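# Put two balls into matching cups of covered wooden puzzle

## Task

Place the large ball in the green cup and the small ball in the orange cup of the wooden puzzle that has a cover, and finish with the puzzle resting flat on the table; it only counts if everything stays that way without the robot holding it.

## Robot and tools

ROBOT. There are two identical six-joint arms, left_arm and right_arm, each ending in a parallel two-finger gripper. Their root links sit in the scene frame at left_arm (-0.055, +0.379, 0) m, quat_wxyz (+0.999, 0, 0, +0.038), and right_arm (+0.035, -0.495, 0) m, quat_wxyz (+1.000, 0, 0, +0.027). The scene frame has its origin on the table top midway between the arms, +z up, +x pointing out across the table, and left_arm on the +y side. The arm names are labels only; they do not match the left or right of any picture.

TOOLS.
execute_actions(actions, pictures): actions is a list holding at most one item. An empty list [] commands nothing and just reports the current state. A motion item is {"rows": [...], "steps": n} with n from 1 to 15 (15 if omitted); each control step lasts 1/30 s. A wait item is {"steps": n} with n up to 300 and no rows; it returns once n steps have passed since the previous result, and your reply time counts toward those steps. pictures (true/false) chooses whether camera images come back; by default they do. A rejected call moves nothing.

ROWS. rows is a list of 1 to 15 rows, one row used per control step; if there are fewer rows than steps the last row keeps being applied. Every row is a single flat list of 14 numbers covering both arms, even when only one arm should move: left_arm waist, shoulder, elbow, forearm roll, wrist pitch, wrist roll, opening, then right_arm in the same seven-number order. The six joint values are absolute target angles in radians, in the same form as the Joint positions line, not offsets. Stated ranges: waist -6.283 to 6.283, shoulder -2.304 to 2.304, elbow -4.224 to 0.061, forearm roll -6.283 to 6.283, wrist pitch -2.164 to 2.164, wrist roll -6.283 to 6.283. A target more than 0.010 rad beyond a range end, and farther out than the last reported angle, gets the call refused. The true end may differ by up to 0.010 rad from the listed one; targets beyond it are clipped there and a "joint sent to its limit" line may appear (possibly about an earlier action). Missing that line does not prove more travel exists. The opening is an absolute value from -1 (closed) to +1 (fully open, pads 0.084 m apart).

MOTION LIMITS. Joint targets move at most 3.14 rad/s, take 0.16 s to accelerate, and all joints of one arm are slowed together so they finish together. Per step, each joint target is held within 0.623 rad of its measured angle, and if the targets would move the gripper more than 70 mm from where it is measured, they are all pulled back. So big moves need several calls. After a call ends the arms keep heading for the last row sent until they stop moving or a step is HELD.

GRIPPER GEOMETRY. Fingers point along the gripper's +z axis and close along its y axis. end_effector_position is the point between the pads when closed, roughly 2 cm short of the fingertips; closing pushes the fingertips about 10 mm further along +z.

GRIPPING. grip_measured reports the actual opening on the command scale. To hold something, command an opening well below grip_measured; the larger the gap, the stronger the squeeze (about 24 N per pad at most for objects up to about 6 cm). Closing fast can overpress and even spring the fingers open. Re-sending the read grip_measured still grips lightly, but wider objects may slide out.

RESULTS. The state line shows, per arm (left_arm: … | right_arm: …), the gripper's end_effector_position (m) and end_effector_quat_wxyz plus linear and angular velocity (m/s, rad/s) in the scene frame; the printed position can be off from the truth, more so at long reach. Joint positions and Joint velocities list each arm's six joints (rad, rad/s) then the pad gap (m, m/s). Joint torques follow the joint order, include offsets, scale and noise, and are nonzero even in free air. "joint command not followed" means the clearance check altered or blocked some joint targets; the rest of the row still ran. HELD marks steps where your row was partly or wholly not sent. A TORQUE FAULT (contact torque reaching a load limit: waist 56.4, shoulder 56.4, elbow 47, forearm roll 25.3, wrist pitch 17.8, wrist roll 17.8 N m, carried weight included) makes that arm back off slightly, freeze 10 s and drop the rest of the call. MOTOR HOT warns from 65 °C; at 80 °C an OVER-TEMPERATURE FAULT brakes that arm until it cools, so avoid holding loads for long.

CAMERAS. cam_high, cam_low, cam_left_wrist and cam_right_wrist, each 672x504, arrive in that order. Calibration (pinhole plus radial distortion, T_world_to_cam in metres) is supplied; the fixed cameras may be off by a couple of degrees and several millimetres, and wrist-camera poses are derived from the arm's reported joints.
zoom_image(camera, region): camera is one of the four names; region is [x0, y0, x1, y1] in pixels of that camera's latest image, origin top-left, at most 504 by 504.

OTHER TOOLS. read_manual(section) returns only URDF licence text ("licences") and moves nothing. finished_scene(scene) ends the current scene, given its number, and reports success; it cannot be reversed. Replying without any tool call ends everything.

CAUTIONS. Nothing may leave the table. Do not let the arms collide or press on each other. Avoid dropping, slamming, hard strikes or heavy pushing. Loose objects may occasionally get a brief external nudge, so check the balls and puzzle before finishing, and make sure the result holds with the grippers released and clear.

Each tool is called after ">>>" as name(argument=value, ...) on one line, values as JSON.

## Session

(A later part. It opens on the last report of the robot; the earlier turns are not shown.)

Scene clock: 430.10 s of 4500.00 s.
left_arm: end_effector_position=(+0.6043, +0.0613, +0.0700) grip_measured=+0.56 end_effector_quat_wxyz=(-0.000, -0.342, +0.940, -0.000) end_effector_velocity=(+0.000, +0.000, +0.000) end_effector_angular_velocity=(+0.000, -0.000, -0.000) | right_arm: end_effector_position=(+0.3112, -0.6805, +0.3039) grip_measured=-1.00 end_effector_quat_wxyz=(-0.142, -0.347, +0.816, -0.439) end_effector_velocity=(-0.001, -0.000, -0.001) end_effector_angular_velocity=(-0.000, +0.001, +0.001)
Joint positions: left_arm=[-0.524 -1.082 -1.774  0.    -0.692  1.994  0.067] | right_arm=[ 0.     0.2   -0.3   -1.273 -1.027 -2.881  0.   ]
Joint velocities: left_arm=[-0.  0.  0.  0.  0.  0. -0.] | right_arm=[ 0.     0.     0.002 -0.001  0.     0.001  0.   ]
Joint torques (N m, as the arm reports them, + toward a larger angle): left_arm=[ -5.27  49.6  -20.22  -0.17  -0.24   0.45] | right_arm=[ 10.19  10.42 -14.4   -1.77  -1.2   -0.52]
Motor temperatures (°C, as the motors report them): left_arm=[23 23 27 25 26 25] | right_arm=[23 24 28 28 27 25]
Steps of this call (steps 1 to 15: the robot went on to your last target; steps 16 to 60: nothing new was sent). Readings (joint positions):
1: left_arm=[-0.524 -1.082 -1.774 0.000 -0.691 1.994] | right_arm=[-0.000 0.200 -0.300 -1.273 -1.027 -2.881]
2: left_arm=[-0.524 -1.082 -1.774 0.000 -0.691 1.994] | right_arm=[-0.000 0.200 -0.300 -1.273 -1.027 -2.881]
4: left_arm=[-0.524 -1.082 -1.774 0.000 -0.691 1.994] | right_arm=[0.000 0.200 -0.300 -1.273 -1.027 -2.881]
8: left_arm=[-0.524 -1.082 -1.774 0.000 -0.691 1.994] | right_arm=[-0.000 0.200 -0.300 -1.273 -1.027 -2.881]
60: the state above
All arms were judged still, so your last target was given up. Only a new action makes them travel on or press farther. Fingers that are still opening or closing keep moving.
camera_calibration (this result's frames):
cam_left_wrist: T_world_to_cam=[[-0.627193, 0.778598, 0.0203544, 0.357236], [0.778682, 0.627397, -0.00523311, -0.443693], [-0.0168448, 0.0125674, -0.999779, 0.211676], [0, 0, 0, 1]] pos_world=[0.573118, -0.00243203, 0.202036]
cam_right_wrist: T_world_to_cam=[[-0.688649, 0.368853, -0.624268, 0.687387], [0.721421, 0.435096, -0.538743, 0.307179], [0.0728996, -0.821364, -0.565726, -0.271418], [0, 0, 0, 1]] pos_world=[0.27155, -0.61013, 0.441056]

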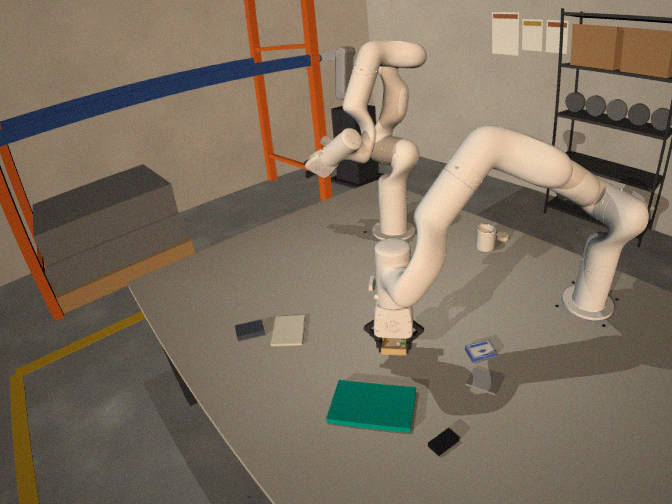

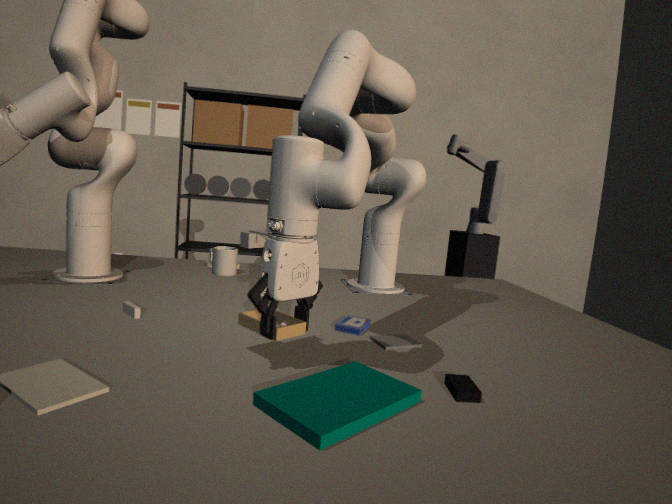

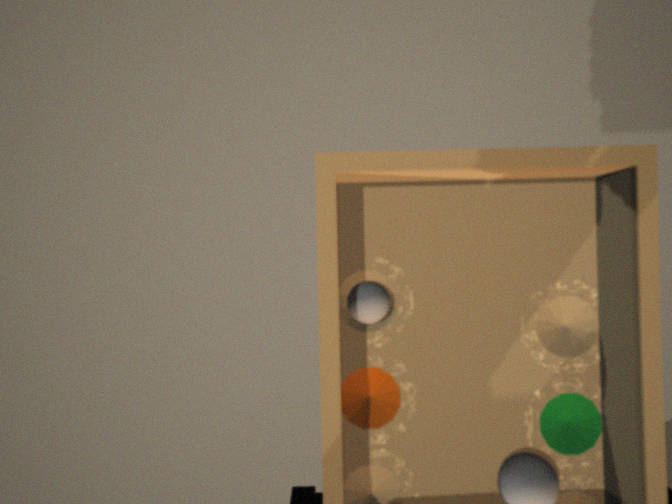

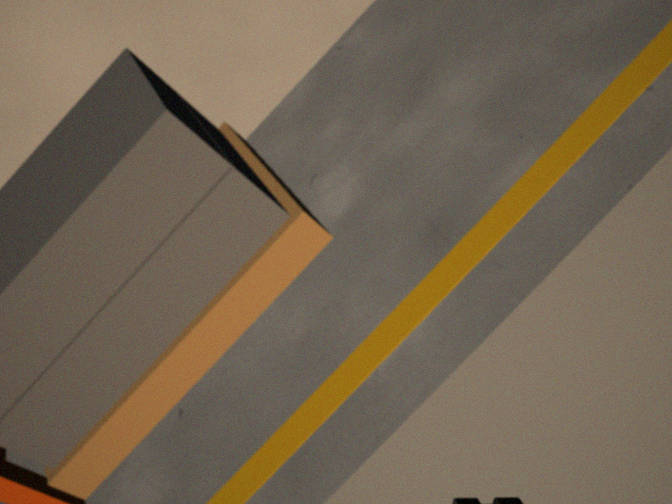

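>>> execute_actions(actions=[{"rows": [[-0.5239,-1.0825,-1.7740,0.0083,-0.6761,1.9881,0,0,0.2,-0.3,-1.273,-1.027,-2.881,-1],[-0.5239,-1.0825,-1.7740,0.0166,-0.6607,1.9817,0,0,0.2,-0.3,-1.273,-1.027,-2.881,-1]], "steps": 15}])

>>> execute_actions(actions=[{"steps": 10}])

Scene clock: 462.70 s of 4500.00 s.
left_arm: end_effector_position=(+0.6121, +0.0603, +0.0701) grip_measured=+0.56 end_effector_quat_wxyz=(+0.014, -0.342, +0.940, -0.007) end_effector_velocity=(+0.001, +0.000, -0.000) end_effector_angular_velocity=(+0.000, -0.003, -0.000) | right_arm: end_effector_position=(+0.3112, -0.6805, +0.3039) grip_measured=-1.00 end_effector_quat_wxyz=(-0.142, -0.347, +0.816, -0.439) end_effector_velocity=(-0.000, -0.000, -0.000) end_effector_angular_velocity=(-0.001, +0.002, +0.002)
Joint positions: left_arm=[-0.524 -1.083 -1.774  0.016 -0.661  1.982  0.067] | right_arm=[-0.     0.2   -0.3   -1.273 -1.027 -2.881  0.   ]
Joint velocities: left_arm=[-0.    -0.001 -0.     0.003  0.004 -0.002  0.   ] | right_arm=[-0.     0.     0.002 -0.002  0.    -0.001  0.   ]
Joint torques (N m, as the arm reports them, + toward a larger angle): left_arm=[ -4.92  50.13 -20.    -0.12  -0.23   0.49] | right_arm=[  9.38  10.04 -14.37  -1.59  -1.22  -0.39]
Motor temperatures (°C, as the motors report them): left_arm=[23 23 27 25 26 25] | right_arm=[23 24 28 28 27 25]
Steps of this call (steps 1 to 90: nothing new was sent; then 29.10 s passed at rest; steps 91 to 105: all 15 steps of this action). Readings (joint positions):
91: left_arm=[-0.524 -1.082 -1.774 0.000 -0.691 1.994] | right_arm=[-0.000 0.200 -0.300 -1.273 -1.027 -2.881]
92: left_arm=[-0.524 -1.083 -1.774 0.002 -0.688 1.993] | right_arm=[0.000 0.200 -0.300 -1.273 -1.027 -2.881]
94: left_arm=[-0.524 -1.083 -1.774 0.008 -0.676 1.988] | right_arm=[-0.000 0.200 -0.300 -1.273 -1.027 -2.881]
98: left_arm=[-0.524 -1.082 -1.774 0.015 -0.664 1.983] | right_arm=[-0.000 0.200 -0.300 -1.273 -1.027 -2.881]
105: the state above
camera_calibration (this result's frames):
cam_left_wrist: T_world_to_cam=[[-0.627366, 0.77872, -0.0028523, 0.36463], [0.77858, 0.627316, 0.0169628, -0.450604], [0.0149986, 0.00842113, -0.999852, 0.192703], [0, 0, 0, 1]] pos_world=[0.576698, -0.00289623, 0.201358]
cam_right_wrist: T_world_to_cam=[[-0.688649, 0.368853, -0.624268, 0.687388], [0.721421, 0.435096, -0.538743, 0.307179], [0.0728994, -0.821364, -0.565726, -0.271418], [0, 0, 0, 1]] pos_world=[0.27155, -0.61013, 0.441056]

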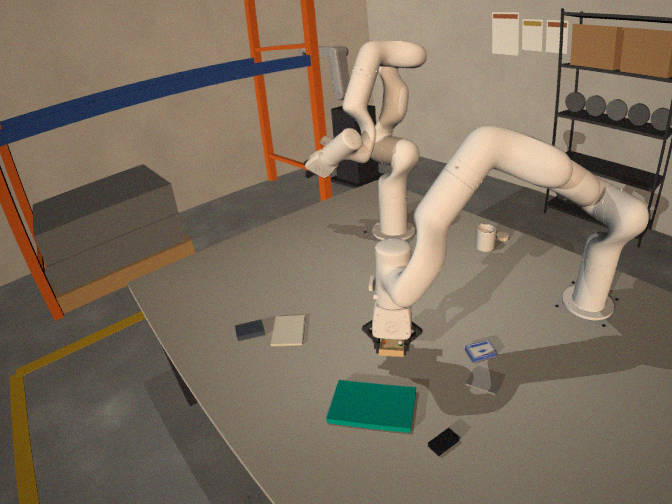

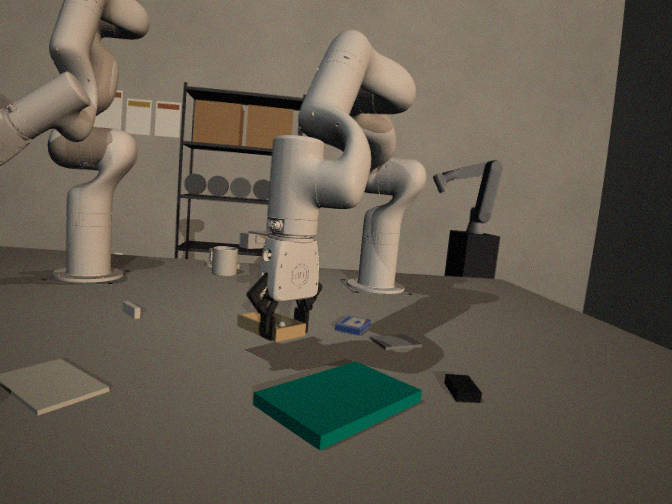

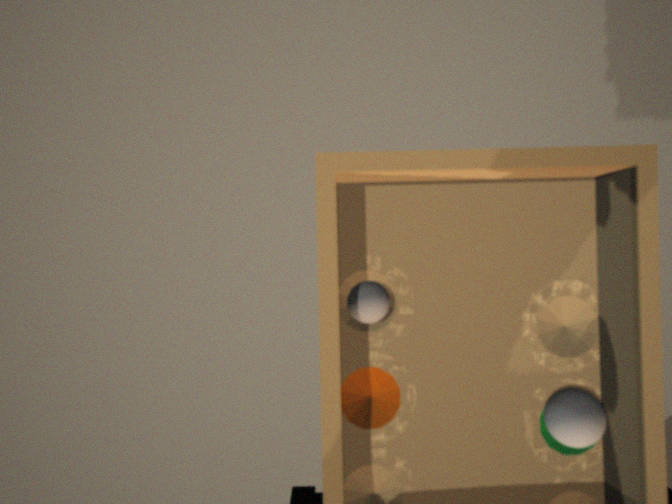

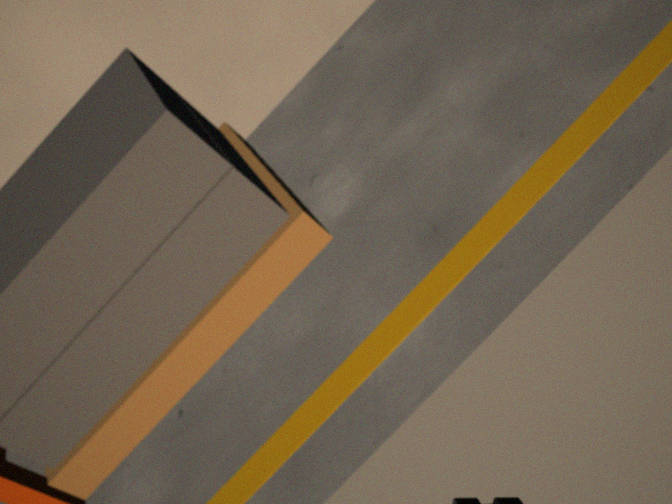

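Scene clock: 463.03 s of 4500.00 s.
left_arm: end_effector_position=(+0.6122, +0.0603, +0.0701) grip_measured=+0.56 end_effector_quat_wxyz=(+0.014, -0.342, +0.940, -0.007) end_effector_velocity=(+0.000, +0.000, +0.001) end_effector_angular_velocity=(-0.000, -0.001, -0.000) | right_arm: end_effector_position=(+0.3112, -0.6805, +0.3039) grip_measured=-1.00 end_effector_quat_wxyz=(-0.142, -0.347, +0.816, -0.439) end_effector_velocity=(-0.000, -0.000, +0.000) end_effector_angular_velocity=(-0.001, +0.001, -0.001)
Joint positions: left_arm=[-0.524 -1.083 -1.774  0.017 -0.661  1.982  0.067] | right_arm=[-0.     0.2   -0.3   -1.273 -1.027 -2.881  0.   ]
Joint velocities: left_arm=[ 0.     0.001  0.     0.001  0.    -0.    -0.   ] | right_arm=[-0.    -0.    -0.     0.001 -0.001 -0.001  0.   ]
Joint torques (N m, as the arm reports them, + toward a larger angle): left_arm=[ -4.59  49.9  -19.98   0.12  -0.16   0.48] | right_arm=[ 10.59  10.58 -14.53  -1.9   -1.24  -0.49]
Motor temperatures (°C, as the motors report them): left_arm=[23 23 27 25 26 25] | right_arm=[23 24 28 28 27 25]
Steps of this call (steps 1 to 10: the robot went on to your last target). Readings (joint positions):
1: left_arm=[-0.524 -1.083 -1.774 0.016 -0.661 1.982] | right_arm=[-0.000 0.200 -0.300 -1.273 -1.027 -2.881]
2: left_arm=[-0.524 -1.083 -1.774 0.016 -0.661 1.982] | right_arm=[-0.000 0.200 -0.300 -1.273 -1.027 -2.881]
4: left_arm=[-0.524 -1.083 -1.774 0.017 -0.661 1.982] | right_arm=[0.000 0.200 -0.300 -1.273 -1.027 -2.881]
8: left_arm=[-0.524 -1.083 -1.774 0.017 -0.661 1.982] | right_arm=[-0.000 0.200 -0.300 -1.273 -1.027 -2.881]
10: the state above
camera_calibration (this result's frames):
cam_left_wrist: T_world_to_cam=[[-0.627355, 0.778727, -0.00312137, 0.364709], [0.778582, 0.627307, 0.0172165, -0.450687], [0.015365, 0.00837061, -0.999847, 0.192489], [0, 0, 0, 1]] pos_world=[0.576741, -0.00290053, 0.201357]
cam_right_wrist: T_world_to_cam=[[-0.688649, 0.368853, -0.624268, 0.687388], [0.721421, 0.435096, -0.538743, 0.307179], [0.0728994, -0.821364, -0.565726, -0.271418], [0, 0, 0, 1]] pos_world=[0.27155, -0.61013, 0.441056]

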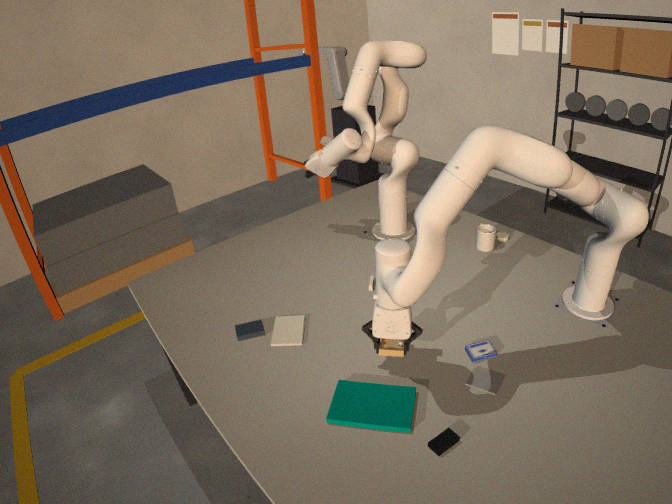

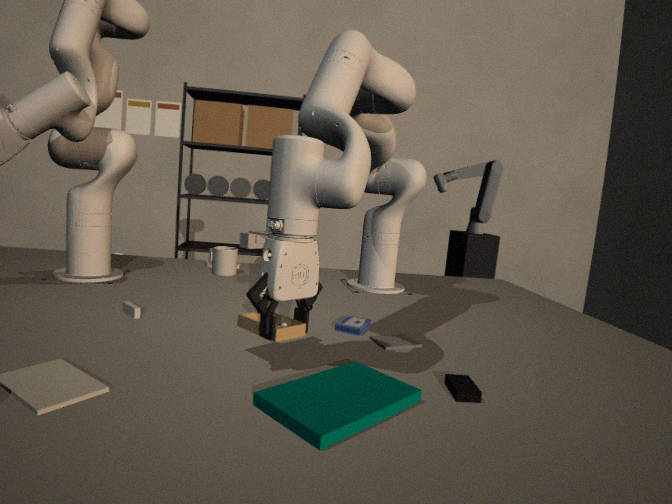

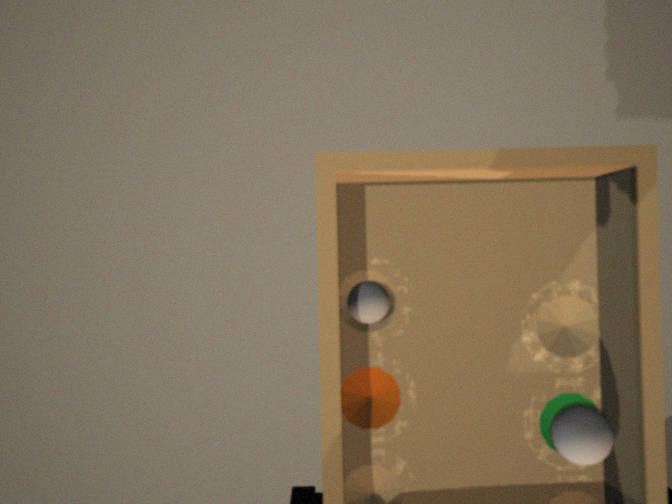

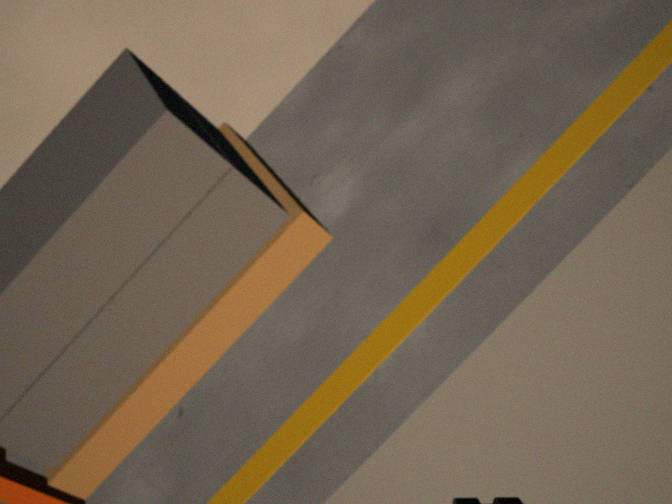

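>>> execute_actions(actions=[{"rows": [[-0.5239,-1.0825,-1.7740,0.0175,-0.6583,1.9810,0,0,0.2,-0.3,-1.273,-1.027,-2.881,-1],[-0.5239,-1.0825,-1.7740,0.0200,-0.6517,1.9791,0,0,0.2,-0.3,-1.273,-1.027,-2.881,-1],[-0.5239,-1.0825,-1.7740,0.0239,-0.6414,1.9761,0,0,0.2,-0.3,-1.273,-1.027,-2.881,-1],[-0.5239,-1.0825,-1.7740,0.0289,-0.6281,1.9723,0,0,0.2,-0.3,-1.273,-1.027,-2.881,-1],[-0.5239,-1.0825,-1.7740,0.0347,-0.6126,1.9678,0,0,0.2,-0.3,-1.273,-1.027,-2.881,-1],[-0.5239,-1.0825,-1.7740,0.0412,-0.5953,1.9628,0,0,0.2,-0.3,-1.273,-1.027,-2.881,-1],[-0.5239,-1.0825,-1.7740,0.0481,-0.5771,1.9575,0,0,0.2,-0.3,-1.273,-1.027,-2.881,-1],[-0.5239,-1.0825,-1.7740,0.0550,-0.5586,1.9521,0,0,0.2,-0.3,-1.273,-1.027,-2.881,-1],[-0.5239,-1.0825,-1.7740,0.0619,-0.5404,1.9468,0,0,0.2,-0.3,-1.273,-1.027,-2.881,-1],[-0.5239,-1.0825,-1.7740,0.0684,-0.5231,1.9418,0,0,0.2,-0.3,-1.273,-1.027,-2.881,-1],[-0.5239,-1.0825,-1.7740,0.0742,-0.5076,1.9373,0,0,0.2,-0.3,-1.273,-1.027,-2.881,-1],[-0.5239,-1.0825,-1.7740,0.0792,-0.4943,1.9335,0,0,0.2,-0.3,-1.273,-1.027,-2.881,-1],[-0.5239,-1.0825,-1.7740,0.0831,-0.4840,1.9305,0,0,0.2,-0.3,-1.273,-1.027,-2.881,-1],[-0.5239,-1.0825,-1.7740,0.0856,-0.4774,1.9286,0,0,0.2,-0.3,-1.273,-1.027,-2.881,-1],[-0.5239,-1.0825,-1.7740,0.0865,-0.4750,1.9279,0,0,0.2,-0.3,-1.273,-1.027,-2.881,-1]], "steps": 15}], pictures=false)

>>> execute_actions(actions=[{"steps": 25}])

Scene clock: 518.40 s of 4500.00 s.
left_arm: end_effector_position=(+0.6480, +0.0500, +0.0742) grip_measured=+0.56 end_effector_quat_wxyz=(+0.076, -0.339, +0.936, -0.052) end_effector_velocity=(+0.082, -0.028, +0.017) end_effector_angular_velocity=(-0.112, -0.341, -0.019) | right_arm: end_effector_position=(+0.3112, -0.6805, +0.3039) grip_measured=-1.00 end_effector_quat_wxyz=(-0.142, -0.347, +0.816, -0.439) end_effector_velocity=(-0.001, -0.000, -0.000) end_effector_angular_velocity=(-0.000, +0.002, +0.001)
Joint positions: left_arm=[-0.524 -1.082 -1.774  0.073 -0.511  1.938  0.067] | right_arm=[ 0.     0.2   -0.3   -1.273 -1.027 -2.881  0.   ]
Joint velocities: left_arm=[-0.     0.001 -0.001  0.133  0.351 -0.101 -0.   ] | right_arm=[ 0.     0.     0.001 -0.001 -0.    -0.     0.   ]
Joint torques (N m, as the arm reports them, + toward a larger angle): left_arm=[ -5.18  50.43 -20.    -0.19  -0.16   0.43] | right_arm=[  9.35  11.74 -14.29  -1.76  -1.32  -0.48]
Motor temperatures (°C, as the motors report them): left_arm=[23 23 27 25 26 25] | right_arm=[23 24 28 28 27 25]
Steps of this call (steps 1 to 15: the robot went on to your last target; steps 16 to 110: nothing new was sent; then 51.20 s passed at rest; steps 111 to 125: all 15 steps of this action). Readings (joint positions):
111: left_arm=[-0.524 -1.082 -1.774 0.017 -0.661 1.982] | right_arm=[-0.000 0.200 -0.300 -1.273 -1.027 -2.881]
112: left_arm=[-0.524 -1.083 -1.774 0.017 -0.660 1.981] | right_arm=[0.000 0.200 -0.300 -1.273 -1.027 -2.881]
114: left_arm=[-0.524 -1.083 -1.774 0.019 -0.654 1.980] | right_arm=[-0.000 0.200 -0.300 -1.273 -1.027 -2.881]
118: left_arm=[-0.524 -1.083 -1.774 0.033 -0.616 1.969] | right_arm=[-0.000 0.200 -0.300 -1.273 -1.027 -2.881]
125: the state above

Scene clock: 519.23 s of 4500.00 s.
left_arm: end_effector_position=(+0.6561, +0.0471, +0.0760) grip_measured=+0.56 end_effector_quat_wxyz=(+0.090, -0.337, +0.935, -0.064) end_effector_velocity=(+0.000, -0.000, +0.001) end_effector_angular_velocity=(+0.000, -0.001, -0.001) | right_arm: end_effector_position=(+0.3112, -0.6805, +0.3039) grip_measured=-1.00 end_effector_quat_wxyz=(-0.142, -0.347, +0.816, -0.439) end_effector_velocity=(-0.000, -0.000, -0.000) end_effector_angular_velocity=(-0.000, +0.001, -0.000)
Joint positions: left_arm=[-0.524 -1.083 -1.774  0.086 -0.475  1.928  0.067] | right_arm=[ 0.     0.2   -0.3   -1.273 -1.027 -2.881  0.   ]
Joint velocities: left_arm=[ 0.     0.001 -0.     0.001  0.    -0.     0.   ] | right_arm=[ 0.    -0.     0.001  0.001 -0.001 -0.001  0.   ]
Joint torques (N m, as the arm reports them, + toward a larger angle): left_arm=[ -5.22  51.12 -20.68   0.1    0.14   0.41] | right_arm=[ 10.15  10.8  -14.07  -1.51  -1.27  -0.36]
Motor temperatures (°C, as the motors report them): left_arm=[23 23 27 25 26 25] | right_arm=[23 24 28 28 27 25]
Steps of this call (steps 1 to 25: the robot went on to your last target). Readings (joint positions):
1: left_arm=[-0.524 -1.082 -1.774 0.077 -0.500 1.935] | right_arm=[-0.000 0.200 -0.300 -1.273 -1.027 -2.881]
2: left_arm=[-0.524 -1.082 -1.774 0.080 -0.493 1.933] | right_arm=[-0.000 0.200 -0.300 -1.273 -1.027 -2.881]
4: left_arm=[-0.524 -1.082 -1.774 0.083 -0.484 1.930] | right_arm=[-0.000 0.200 -0.300 -1.273 -1.027 -2.881]
8: left_arm=[-0.524 -1.083 -1.774 0.086 -0.477 1.929] | right_arm=[-0.000 0.200 -0.300 -1.273 -1.027 -2.881]
25: the state above
camera_calibration (this result's frames):
cam_left_wrist: T_world_to_cam=[[-0.607777, 0.778335, -0.157488, 0.401445], [0.769663, 0.626195, 0.124496, -0.478964], [0.195518, -0.0455473, -0.979642, 0.0805723], [0, 0, 0, 1]] pos_world=[0.596876, -0.00886347, 0.201784]
cam_right_wrist: T_world_to_cam=[[-0.688649, 0.368853, -0.624268, 0.687387], [0.721421, 0.435096, -0.538743, 0.307179], [0.0728995, -0.821365, -0.565726, -0.271418], [0, 0, 0, 1]] pos_world=[0.27155, -0.61013, 0.441056]

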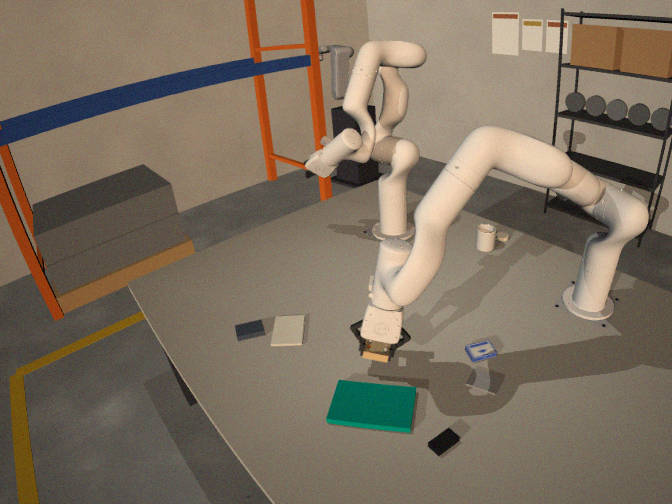

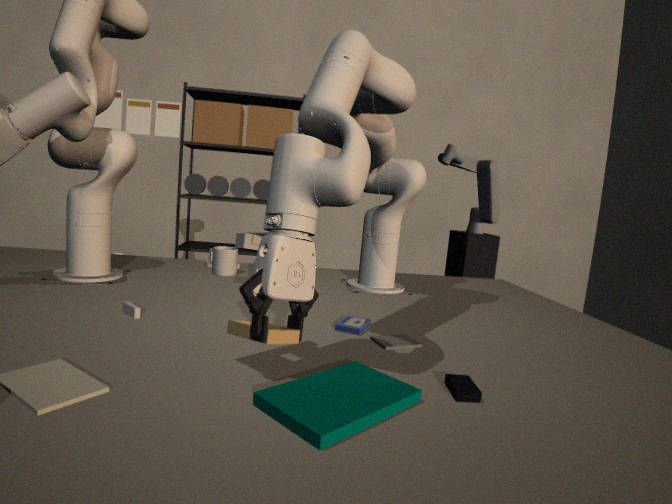

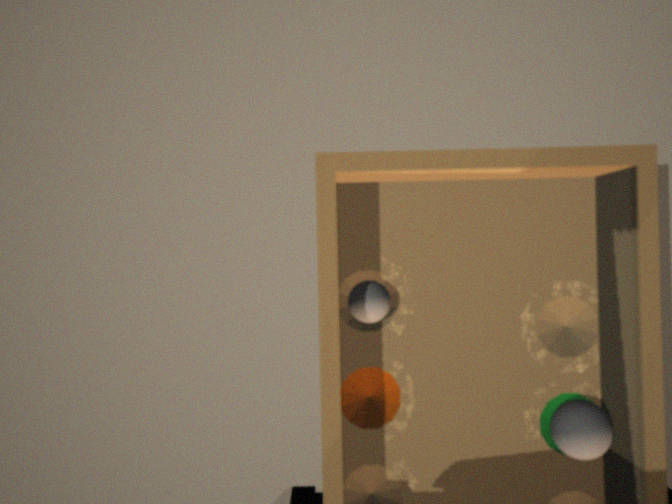

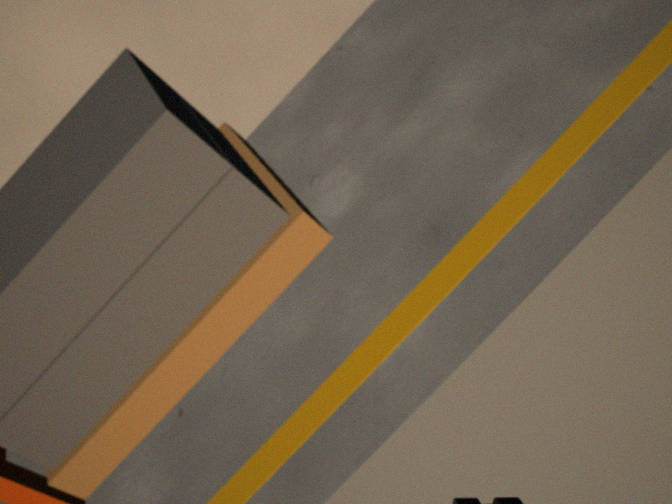

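>>> execute_actions(actions=[{"rows": [[-0.5239,-1.0825,-1.7740,0.0888,-0.4710,1.9262,0,0,0.2,-0.3,-1.273,-1.027,-2.881,-1],[-0.5239,-1.0825,-1.7740,0.0922,-0.4650,1.9236,0,0,0.2,-0.3,-1.273,-1.027,-2.881,-1],[-0.5239,-1.0825,-1.7740,0.0960,-0.4581,1.9206,0,0,0.2,-0.3,-1.273,-1.027,-2.881,-1],[-0.5239,-1.0825,-1.7740,0.1001,-0.4509,1.9175,0,0,0.2,-0.3,-1.273,-1.027,-2.881,-1],[-0.5239,-1.0825,-1.7740,0.1037,-0.4444,1.9147,0,0,0.2,-0.3,-1.273,-1.027,-2.881,-1],[-0.5239,-1.0825,-1.7740,0.1068,-0.4388,1.9122,0,0,0.2,-0.3,-1.273,-1.027,-2.881,-1],[-0.5239,-1.0825,-1.7740,0.1091,-0.4348,1.9105,0,0,0.2,-0.3,-1.273,-1.027,-2.881,-1]], "steps": 15}], pictures=false)

>>> execute_actions(actions=[{"steps": 12}])

Scene clock: 537.57 s of 4500.00 s.
left_arm: end_effector_position=(+0.6653, +0.0444, +0.0783) grip_measured=+0.56 end_effector_quat_wxyz=(+0.107, -0.335, +0.933, -0.075) end_effector_velocity=(+0.003, -0.001, +0.000) end_effector_angular_velocity=(-0.003, -0.011, -0.001) | right_arm: end_effector_position=(+0.3112, -0.6805, +0.3039) grip_measured=-1.00 end_effector_quat_wxyz=(-0.142, -0.347, +0.816, -0.439) end_effector_velocity=(-0.000, +0.000, -0.000) end_effector_angular_velocity=(+0.001, -0.000, -0.001)
Joint positions: left_arm=[-0.524 -1.083 -1.774  0.108 -0.436  1.911  0.067] | right_arm=[ 0.     0.2   -0.3   -1.273 -1.027 -2.881  0.   ]
Joint velocities: left_arm=[-0.    -0.     0.     0.007  0.012 -0.005 -0.   ] | right_arm=[-0.    -0.     0.     0.001  0.     0.001  0.   ]
Joint torques (N m, as the arm reports them, + toward a larger angle): left_arm=[ -4.77  51.15 -20.56   0.15   0.21   0.41] | right_arm=[  9.43  10.57 -14.81  -1.63  -1.3   -0.41]
Motor temperatures (°C, as the motors report them): left_arm=[23 23 27 25 26 25] | right_arm=[23 24 28 28 27 25]
Steps of this call (steps 1 to 15: the robot went on to your last target; steps 16 to 90: nothing new was sent; then 14.83 s passed at rest; steps 91 to 105: all 15 steps of this action). Readings (joint positions):
91: left_arm=[-0.524 -1.082 -1.774 0.087 -0.475 1.928] | right_arm=[-0.000 0.200 -0.300 -1.273 -1.027 -2.881]
92: left_arm=[-0.524 -1.083 -1.774 0.087 -0.474 1.927] | right_arm=[-0.000 0.200 -0.300 -1.273 -1.027 -2.881]
94: left_arm=[-0.524 -1.083 -1.774 0.090 -0.468 1.925] | right_arm=[-0.000 0.200 -0.300 -1.273 -1.027 -2.881]
98: left_arm=[-0.524 -1.082 -1.774 0.102 -0.448 1.916] | right_arm=[-0.000 0.200 -0.300 -1.273 -1.027 -2.881]
105: the state above

Scene clock: 537.97 s of 4500.00 s.
left_arm: end_effector_position=(+0.6655, +0.0443, +0.0784) grip_measured=+0.56 end_effector_quat_wxyz=(+0.107, -0.335, +0.933, -0.076) end_effector_velocity=(-0.000, +0.000, -0.001) end_effector_angular_velocity=(+0.001, +0.001, -0.001) | right_arm: end_effector_position=(+0.3112, -0.6805, +0.3039) grip_measured=-1.00 end_effector_quat_wxyz=(-0.142, -0.347, +0.816, -0.439) end_effector_velocity=(+0.000, +0.000, -0.000) end_effector_angular_velocity=(+0.001, +0.000, +0.002)
Joint positions: left_arm=[-0.524 -1.083 -1.774  0.109 -0.435  1.911  0.067] | right_arm=[-0.     0.2   -0.3   -1.273 -1.027 -2.881  0.   ]
Joint velocities: left_arm=[-0.    -0.001  0.     0.     0.     0.    -0.   ] | right_arm=[ 0.     0.     0.    -0.001  0.002 -0.001  0.   ]
Joint torques (N m, as the arm reports them, + toward a larger angle): left_arm=[ -4.84  51.04 -20.69  -0.06   0.24   0.42] | right_arm=[ 10.81  10.25 -14.37  -1.87  -1.27  -0.39]
Motor temperatures (°C, as the motors report them): left_arm=[23 23 27 25 26 25] | right_arm=[23 24 28 28 27 25]
Steps of this call (steps 1 to 12: the robot went on to your last target). Readings (joint positions):
1: left_arm=[-0.524 -1.083 -1.774 0.109 -0.436 1.911] | right_arm=[0.000 0.200 -0.300 -1.273 -1.027 -2.881]
2: left_arm=[-0.524 -1.083 -1.774 0.109 -0.435 1.911] | right_arm=[-0.000 0.200 -0.300 -1.273 -1.027 -2.881]
4: left_arm=[-0.524 -1.083 -1.774 0.109 -0.435 1.911] | right_arm=[0.000 0.200 -0.300 -1.273 -1.027 -2.881]
8: left_arm=[-0.524 -1.083 -1.774 0.109 -0.435 1.911] | right_arm=[-0.000 0.200 -0.300 -1.273 -1.027 -2.881]
12: the state above
camera_calibration (this result's frames):
cam_left_wrist: T_world_to_cam=[[-0.598501, 0.77822, -0.190182, 0.406128], [0.766112, 0.625396, 0.148159, -0.484211], [0.234239, -0.0570274, -0.970505, 0.0550031], [0, 0, 0, 1]] pos_world=[0.601144, -0.0100961, 0.202359]
cam_right_wrist: T_world_to_cam=[[-0.688649, 0.368853, -0.624268, 0.687388], [0.721421, 0.435095, -0.538743, 0.307179], [0.0728995, -0.821365, -0.565726, -0.271418], [0, 0, 0, 1]] pos_world=[0.27155, -0.61013, 0.441056]

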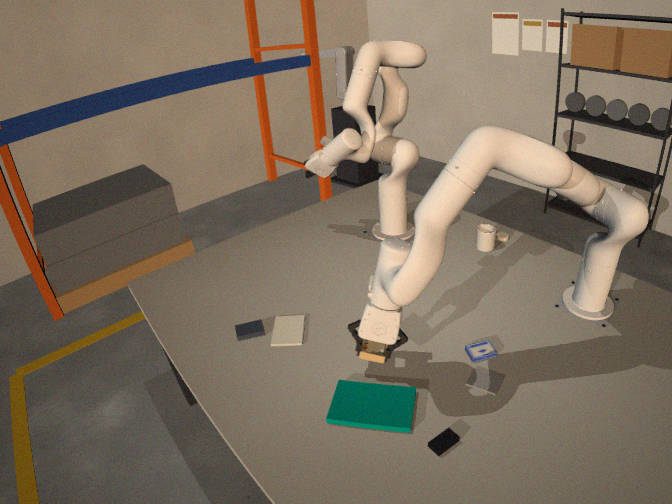

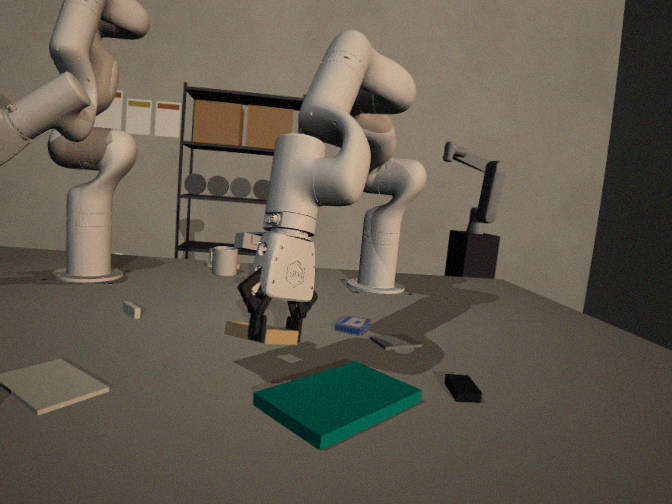

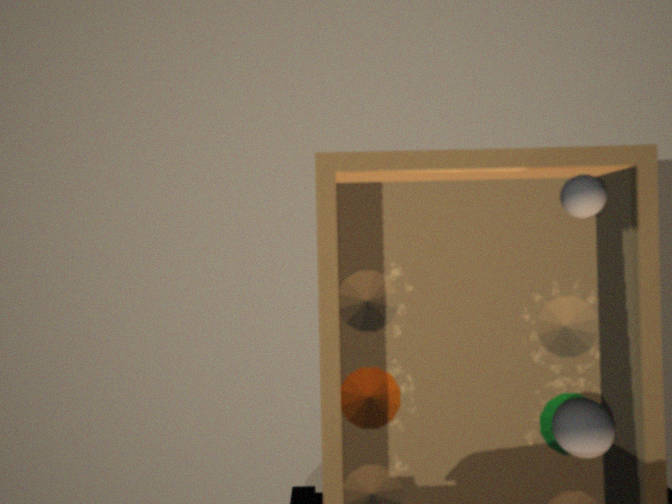

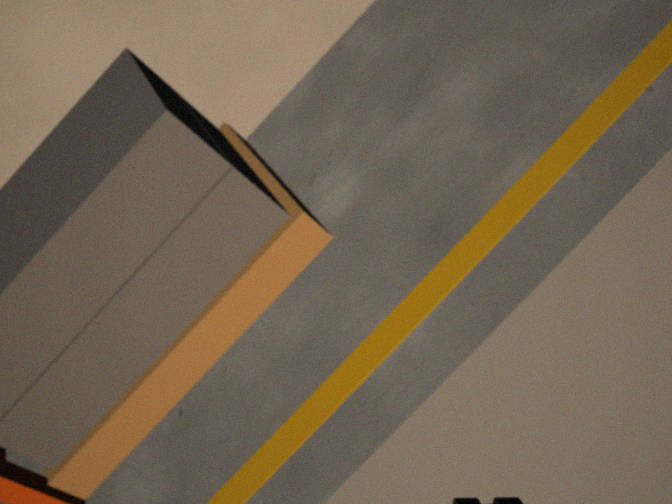

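>>> execute_actions(actions=[{"rows": [[-0.5239,-1.0825,-1.7740,0.1077,-0.4381,1.9116,0,0,0.2,-0.3,-1.273,-1.027,-2.881,-1],[-0.5239,-1.0825,-1.7740,0.1038,-0.4473,1.9146,0,0,0.2,-0.3,-1.273,-1.027,-2.881,-1],[-0.5239,-1.0825,-1.7740,0.0978,-0.4615,1.9192,0,0,0.2,-0.3,-1.273,-1.027,-2.881,-1],[-0.5239,-1.0825,-1.7740,0.0900,-0.4798,1.9252,0,0,0.2,-0.3,-1.273,-1.027,-2.881,-1],[-0.5239,-1.0825,-1.7740,0.0808,-0.5014,1.9323,0,0,0.2,-0.3,-1.273,-1.027,-2.881,-1],[-0.5239,-1.0825,-1.7740,0.0707,-0.5252,1.9401,0,0,0.2,-0.3,-1.273,-1.027,-2.881,-1],[-0.5239,-1.0825,-1.7740,0.0600,-0.5503,1.9483,0,0,0.2,-0.3,-1.273,-1.027,-2.881,-1],[-0.5239,-1.0825,-1.7740,0.0491,-0.5760,1.9567,0,0,0.2,-0.3,-1.273,-1.027,-2.881,-1],[-0.5239,-1.0825,-1.7740,0.0384,-0.6011,1.9649,0,0,0.2,-0.3,-1.273,-1.027,-2.881,-1],[-0.5239,-1.0825,-1.7740,0.0283,-0.6249,1.9727,0,0,0.2,-0.3,-1.273,-1.027,-2.881,-1],[-0.5239,-1.0825,-1.7740,0.0191,-0.6465,1.9798,0,0,0.2,-0.3,-1.273,-1.027,-2.881,-1],[-0.5239,-1.0825,-1.7740,0.0113,-0.6648,1.9858,0,0,0.2,-0.3,-1.273,-1.027,-2.881,-1],[-0.5239,-1.0825,-1.7740,0.0053,-0.6790,1.9904,0,0,0.2,-0.3,-1.273,-1.027,-2.881,-1],[-0.5239,-1.0825,-1.7740,0.0014,-0.6882,1.9934,0,0,0.2,-0.3,-1.273,-1.027,-2.881,-1],[-0.5239,-1.0825,-1.7740,0,-0.6915,1.9945,0,0,0.2,-0.3,-1.273,-1.027,-2.881,-1]], "steps": 15}], pictures=false)

>>> execute_actions(actions=[{"rows": [[-0.5239,-1.0825,-1.7740,0,-0.6915,1.9945,0,0,0.2,-0.3,-1.273,-1.027,-2.881,-1]], "steps": 11}], pictures=false)

>>> execute_actions(actions=[{"rows": [[-0.5239,-1.0825,-1.7740,-0.0120,-0.7049,2.0037,0,0,0.2,-0.3,-1.273,-1.027,-2.881,-1],[-0.5239,-1.0825,-1.7740,-0.0256,-0.7207,2.0142,0,0,0.2,-0.3,-1.273,-1.027,-2.881,-1],[-0.5239,-1.0825,-1.7740,-0.0374,-0.7350,2.0233,0,0,0.2,-0.3,-1.273,-1.027,-2.881,-1],[-0.5239,-1.0825,-1.7740,-0.0467,-0.7467,2.0305,0,0,0.2,-0.3,-1.273,-1.027,-2.881,-1],[-0.5239,-1.0825,-1.7740,-0.0532,-0.7551,2.0355,0,0,0.2,-0.3,-1.273,-1.027,-2.881,-1],[-0.5239,-1.0825,-1.7740,-0.0565,-0.7594,2.0380,0,0,0.2,-0.3,-1.273,-1.027,-2.881,-1],[-0.5239,-1.0825,-1.7740,-0.0565,-0.7594,2.0380,0,0,0.2,-0.3,-1.273,-1.027,-2.881,-1],[-0.5239,-1.0825,-1.7740,-0.0532,-0.7551,2.0355,0,0,0.2,-0.3,-1.273,-1.027,-2.881,-1],[-0.5239,-1.0825,-1.7740,-0.0467,-0.7467,2.0305,0,0,0.2,-0.3,-1.273,-1.027,-2.881,-1],[-0.5239,-1.0825,-1.7740,-0.0374,-0.7350,2.0233,0,0,0.2,-0.3,-1.273,-1.027,-2.881,-1],[-0.5239,-1.0825,-1.7740,-0.0256,-0.7207,2.0142,0,0,0.2,-0.3,-1.273,-1.027,-2.881,-1],[-0.5239,-1.0825,-1.7740,-0.0120,-0.7049,2.0037,0,0,0.2,-0.3,-1.273,-1.027,-2.881,-1],[-0.5239,-1.0825,-1.7740,0.0027,-0.6886,1.9924,0,0,0.2,-0.3,-1.273,-1.027,-2.881,-1],[-0.5239,-1.0825,-1.7740,0.0174,-0.6730,1.9811,0,0,0.2,-0.3,-1.273,-1.027,-2.881,-1],[-0.5239,-1.0825,-1.7740,0.0311,-0.6590,1.9706,0,0,0.2,-0.3,-1.273,-1.027,-2.881,-1]], "steps": 15}], pictures=false)

>>> execute_actions(actions=[{"rows": [[-0.5239,-1.0825,-1.7740,0.0426,-0.6477,1.9617,0,0,0.2,-0.3,-1.273,-1.027,-2.881,-1],[-0.5239,-1.0825,-1.7740,0.0510,-0.6398,1.9553,0,0,0.2,-0.3,-1.273,-1.027,-2.881,-1],[-0.5239,-1.0825,-1.7740,0.0554,-0.6356,1.9519,0,0,0.2,-0.3,-1.273,-1.027,-2.881,-1],[-0.5239,-1.0825,-1.7740,0.0554,-0.6356,1.9519,0,0,0.2,-0.3,-1.273,-1.027,-2.881,-1],[-0.5239,-1.0825,-1.7740,0.0510,-0.6398,1.9553,0,0,0.2,-0.3,-1.273,-1.027,-2.881,-1],[-0.5239,-1.0825,-1.7740,0.0426,-0.6477,1.9617,0,0,0.2,-0.3,-1.273,-1.027,-2.881,-1],[-0.5239,-1.0825,-1.7740,0.0311,-0.6590,1.9706,0,0,0.2,-0.3,-1.273,-1.027,-2.881,-1],[-0.5239,-1.0825,-1.7740,0.0174,-0.6730,1.9811,0,0,0.2,-0.3,-1.273,-1.027,-2.881,-1],[-0.5239,-1.0825,-1.7740,0.0027,-0.6886,1.9924,0,0,0.2,-0.3,-1.273,-1.027,-2.881,-1],[-0.5239,-1.0825,-1.7740,0,-0.6915,1.9945,0,0,0.2,-0.3,-1.273,-1.027,-2.881,-1]], "steps": 15}], pictures=false)

>>> execute_actions(actions=[{"steps": 25}])

Scene clock: 653.50 s of 4500.00 s.
left_arm: end_effector_position=(+0.6170, +0.0587, +0.0703) grip_measured=+0.56 end_effector_quat_wxyz=(+0.023, -0.342, +0.939, -0.014) end_effector_velocity=(-0.124, +0.027, -0.007) end_effector_angular_velocity=(+0.110, +0.509, +0.010) | right_arm: end_effector_position=(+0.3112, -0.6805, +0.3039) grip_measured=-1.00 end_effector_quat_wxyz=(-0.142, -0.347, +0.816, -0.439) end_effector_velocity=(+0.000, -0.000, +0.000) end_effector_angular_velocity=(-0.000, -0.001, +0.001)
Joint positions: left_arm=[-0.524 -1.083 -1.774  0.022 -0.64   1.978  0.067] | right_arm=[ 0.     0.2   -0.3   -1.273 -1.027 -2.881  0.   ]
Joint velocities: left_arm=[-0.     0.     0.001 -0.217 -0.505  0.164 -0.   ] | right_arm=[-0.    -0.    -0.    -0.001  0.     0.     0.   ]
Joint torques (N m, as the arm reports them, + toward a larger angle): left_arm=[ -5.17  50.59 -20.91   0.93   0.42   0.53] | right_arm=[ 11.19  10.71 -13.99  -1.84  -1.15  -0.46]
Motor temperatures (°C, as the motors report them): left_arm=[23 23 27 25 26 25] | right_arm=[23 24 28 28 27 25]
Steps of this call (steps 1 to 15: the robot went on to your last target; steps 16 to 90: nothing new was sent; then 112.03 s passed at rest; steps 91 to 105: all 15 steps of this action). Readings (joint positions):
91: left_arm=[-0.524 -1.083 -1.774 0.109 -0.435 1.911] | right_arm=[-0.000 0.200 -0.300 -1.273 -1.027 -2.881]
92: left_arm=[-0.524 -1.082 -1.774 0.109 -0.436 1.911] | right_arm=[-0.000 0.200 -0.300 -1.273 -1.027 -2.881]
94: left_arm=[-0.524 -1.082 -1.774 0.105 -0.444 1.914] | right_arm=[0.000 0.200 -0.300 -1.273 -1.027 -2.881]
98: left_arm=[-0.524 -1.082 -1.774 0.084 -0.495 1.930] | right_arm=[-0.000 0.200 -0.300 -1.273 -1.027 -2.881]
105: the state above

Scene clock: 653.87 s of 4500.00 s.
left_arm: end_effector_position=(+0.6047, +0.0613, +0.0700) grip_measured=+0.56 end_effector_quat_wxyz=(+0.001, -0.342, +0.940, -0.000) end_effector_velocity=(-0.003, +0.000, -0.000) end_effector_angular_velocity=(+0.002, +0.013, +0.001) | right_arm: end_effector_position=(+0.3112, -0.6805, +0.3039) grip_measured=-1.00 end_effector_quat_wxyz=(-0.142, -0.347, +0.816, -0.439) end_effector_velocity=(-0.000, +0.000, -0.001) end_effector_angular_velocity=(+0.001, -0.001, +0.001)
Joint positions: left_arm=[-0.524 -1.082 -1.774  0.001 -0.69   1.994  0.067] | right_arm=[-0.     0.2   -0.3   -1.273 -1.027 -2.881  0.   ]
Joint velocities: left_arm=[-0.    -0.     0.    -0.006 -0.012  0.004 -0.   ] | right_arm=[ 0.     0.     0.001 -0.001  0.002  0.001  0.   ]
Joint torques (N m, as the arm reports them, + toward a larger angle): left_arm=[ -5.1   49.68 -20.06   0.06  -0.26   0.51] | right_arm=[  8.99  11.15 -14.46  -1.56  -1.23  -0.37]
Motor temperatures (°C, as the motors report them): left_arm=[23 23 27 25 26 25] | right_arm=[23 24 28 28 27 25]
Steps of this call (steps 1 to 11: all 11 steps of this action). Readings (joint positions):
1: left_arm=[-0.524 -1.083 -1.774 0.015 -0.655 1.982] | right_arm=[-0.000 0.200 -0.300 -1.273 -1.027 -2.881]
2: left_arm=[-0.524 -1.083 -1.774 0.011 -0.666 1.986] | right_arm=[-0.000 0.200 -0.300 -1.273 -1.027 -2.881]
4: left_arm=[-0.524 -1.083 -1.774 0.005 -0.679 1.990] | right_arm=[-0.000 0.200 -0.300 -1.273 -1.027 -2.881]
8: left_arm=[-0.524 -1.082 -1.774 0.001 -0.688 1.993] | right_arm=[0.000 0.200 -0.300 -1.273 -1.027 -2.881]
11: the state above

Scene clock: 654.37 s of 4500.00 s.
left_arm: end_effector_position=(+0.5995, +0.0611, +0.0700) grip_measured=+0.56 end_effector_quat_wxyz=(-0.009, -0.342, +0.940, +0.003) end_effector_velocity=(+0.106, +0.010, -0.002) end_effector_angular_velocity=(+0.040, -0.431, +0.000) | right_arm: end_effector_position=(+0.3112, -0.6805, +0.3039) grip_measured=-1.00 end_effector_quat_wxyz=(-0.142, -0.347, +0.816, -0.439) end_effector_velocity=(-0.000, -0.000, -0.000) end_effector_angular_velocity=(-0.000, +0.002, +0.001)
Joint positions: left_arm=[-0.524 -1.083 -1.774 -0.015 -0.709  2.006  0.067] | right_arm=[-0.     0.2   -0.3   -1.273 -1.027 -2.881  0.   ]
Joint velocities: left_arm=[ 0.    -0.    -0.001  0.337  0.373 -0.256  0.   ] | right_arm=[-0.     0.     0.001 -0.001  0.    -0.001  0.   ]
Joint torques (N m, as the arm reports them, + toward a larger angle): left_arm=[ -4.86  50.18 -20.1    0.13  -0.22   0.31] | right_arm=[  9.39  10.66 -14.02  -1.76  -1.26  -0.43]
Motor temperatures (°C, as the motors report them): left_arm=[23 23 27 25 26 25] | right_arm=[23 24 28 28 27 25]
Steps of this call (steps 1 to 15: all 15 steps of this action). Readings (joint positions):
1: left_arm=[-0.524 -1.082 -1.774 0.000 -0.691 1.994] | right_arm=[-0.000 0.200 -0.300 -1.273 -1.027 -2.881]
2: left_arm=[-0.524 -1.082 -1.774 -0.002 -0.694 1.997] | right_arm=[0.000 0.200 -0.300 -1.273 -1.027 -2.881]
4: left_arm=[-0.524 -1.082 -1.774 -0.015 -0.708 2.006] | right_arm=[-0.000 0.200 -0.300 -1.273 -1.027 -2.881]
8: left_arm=[-0.524 -1.083 -1.774 -0.044 -0.743 2.028] | right_arm=[-0.000 0.200 -0.300 -1.273 -1.027 -2.881]
15: the state above

Scene clock: 654.87 s of 4500.00 s.
left_arm: end_effector_position=(+0.6056, +0.0614, +0.0699) grip_measured=+0.56 end_effector_quat_wxyz=(+0.003, -0.342, +0.940, -0.001) end_effector_velocity=(-0.014, -0.001, -0.000) end_effector_angular_velocity=(-0.006, +0.059, -0.001) | right_arm: end_effector_position=(+0.3112, -0.6805, +0.3039) grip_measured=-1.00 end_effector_quat_wxyz=(-0.142, -0.347, +0.816, -0.439) end_effector_velocity=(+0.000, -0.000, +0.000) end_effector_angular_velocity=(-0.000, -0.001, -0.000)
Joint positions: left_arm=[-0.524 -1.083 -1.774  0.005 -0.687  1.991  0.067] | right_arm=[-0.     0.2   -0.3   -1.273 -1.027 -2.881  0.   ]
Joint velocities: left_arm=[ 0.    -0.    -0.001 -0.049 -0.051  0.039 -0.   ] | right_arm=[ 0.     0.     0.    -0.     0.     0.001  0.   ]
Joint torques (N m, as the arm reports them, + toward a larger angle): left_arm=[ -4.14  49.42 -19.87   0.47  -0.03   0.41] | right_arm=[  9.11  10.33 -14.01  -2.01  -1.28  -0.46]
Motor temperatures (°C, as the motors report them): left_arm=[23 23 27 25 26 25] | right_arm=[23 24 28 28 27 25]
Steps of this call (steps 1 to 15: all 15 steps of this action). Readings (joint positions):
1: left_arm=[-0.524 -1.082 -1.774 -0.003 -0.696 1.997] | right_arm=[-0.000 0.200 -0.300 -1.273 -1.027 -2.881]
2: left_arm=[-0.524 -1.082 -1.774 0.009 -0.683 1.988] | right_arm=[-0.000 0.200 -0.300 -1.273 -1.027 -2.881]
4: left_arm=[-0.524 -1.082 -1.774 0.031 -0.661 1.971] | right_arm=[-0.000 0.200 -0.300 -1.273 -1.027 -2.881]
8: left_arm=[-0.524 -1.082 -1.774 0.041 -0.650 1.964] | right_arm=[0.000 0.200 -0.300 -1.273 -1.027 -2.881]
15: the state above

Scene clock: 655.70 s of 4500.00 s.
left_arm: end_effector_position=(+0.6043, +0.0613, +0.0700) grip_measured=+0.56 end_effector_quat_wxyz=(-0.000, -0.342, +0.940, -0.000) end_effector_velocity=(+0.000, +0.000, +0.000) end_effector_angular_velocity=(+0.000, -0.000, -0.000) | right_arm: end_effector_position=(+0.3112, -0.6805, +0.3039) grip_measured=-1.00 end_effector_quat_wxyz=(-0.142, -0.347, +0.816, -0.439) end_effector_velocity=(-0.001, +0.000, -0.001) end_effector_angular_velocity=(+0.001, +0.001, -0.000)
Joint positions: left_arm=[-0.524 -1.082 -1.774  0.    -0.691  1.994  0.067] | right_arm=[-0.     0.2   -0.3   -1.273 -1.027 -2.881  0.   ]
Joint velocities: left_arm=[ 0.  0. -0.  0. -0. -0. -0.] | right_arm=[0.    0.    0.002 0.    0.001 0.001 0.   ]
Joint torques (N m, as the arm reports them, + toward a larger angle): left_arm=[ -4.9   49.75 -20.08   0.    -0.26   0.44] | right_arm=[  9.24  11.29 -14.15  -2.13  -1.17  -0.33]
Motor temperatures (°C, as the motors report them): left_arm=[23 23 27 25 26 25] | right_arm=[23 24 28 28 27 25]
Steps of this call (steps 1 to 15: the robot went on to your last target; steps 16 to 25: nothing new was sent). Readings (joint positions):
1: left_arm=[-0.524 -1.083 -1.774 0.003 -0.688 1.992] | right_arm=[0.000 0.200 -0.300 -1.273 -1.027 -2.881]
2: left_arm=[-0.524 -1.083 -1.774 0.002 -0.689 1.993] | right_arm=[-0.000 0.200 -0.300 -1.273 -1.027 -2.881]
4: left_arm=[-0.524 -1.082 -1.774 0.001 -0.690 1.994] | right_arm=[-0.000 0.200 -0.300 -1.273 -1.027 -2.881]
8: left_arm=[-0.524 -1.082 -1.774 0.000 -0.691 1.994] | right_arm=[-0.000 0.200 -0.300 -1.273 -1.027 -2.881]
25: the state above
All arms were judged still, so your last target was given up. Only a new action makes them travel on or press farther. Fingers that are still opening or closing keep moving.
camera_calibration (this result's frames):
cam_left_wrist: T_world_to_cam=[[-0.627192, 0.778599, 0.0203529, 0.357237], [0.778682, 0.627396, -0.00523044, -0.443695], [-0.0168418, 0.012568, -0.999779, 0.211674], [0, 0, 0, 1]] pos_world=[0.573118, -0.00243184, 0.202036]
cam_right_wrist: T_world_to_cam=[[-0.688649, 0.368853, -0.624268, 0.687388], [0.721421, 0.435096, -0.538743, 0.307179], [0.0728995, -0.821364, -0.565726, -0.271418], [0, 0, 0, 1]] pos_world=[0.27155, -0.61013, 0.441056]

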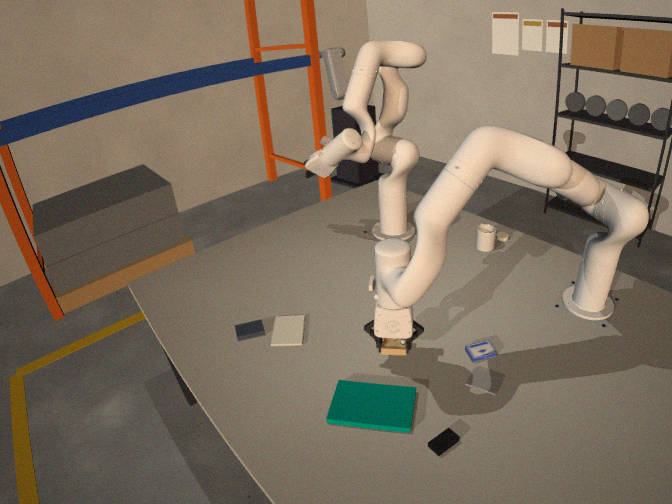

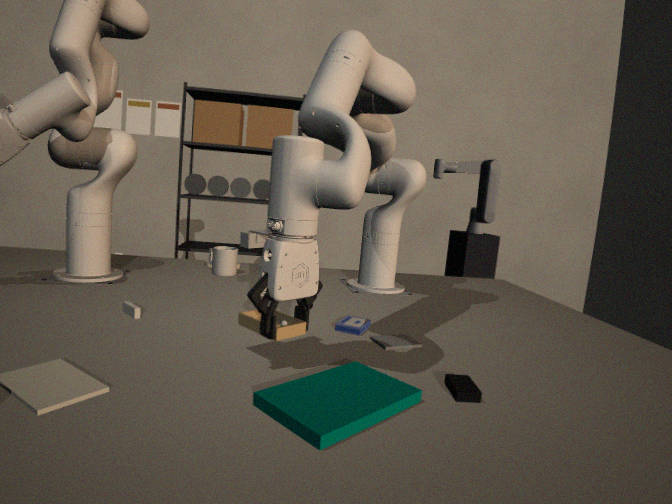

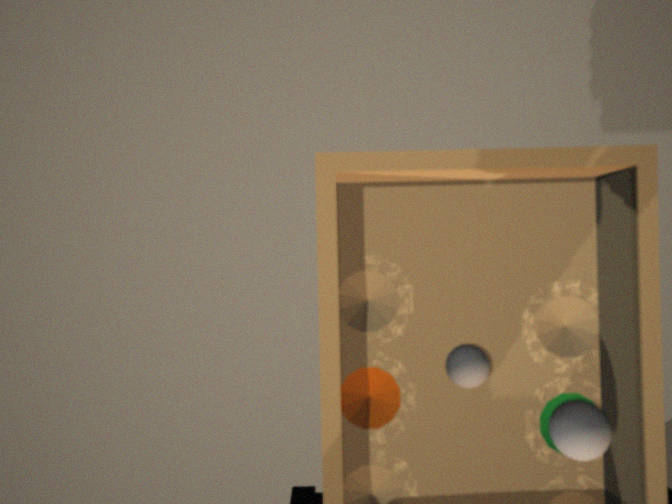

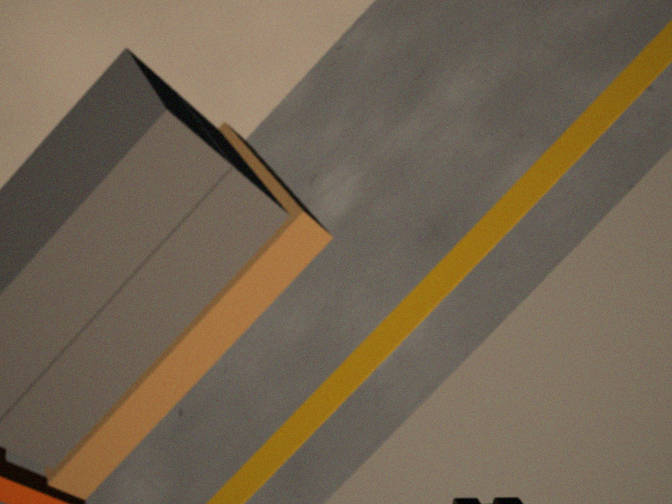

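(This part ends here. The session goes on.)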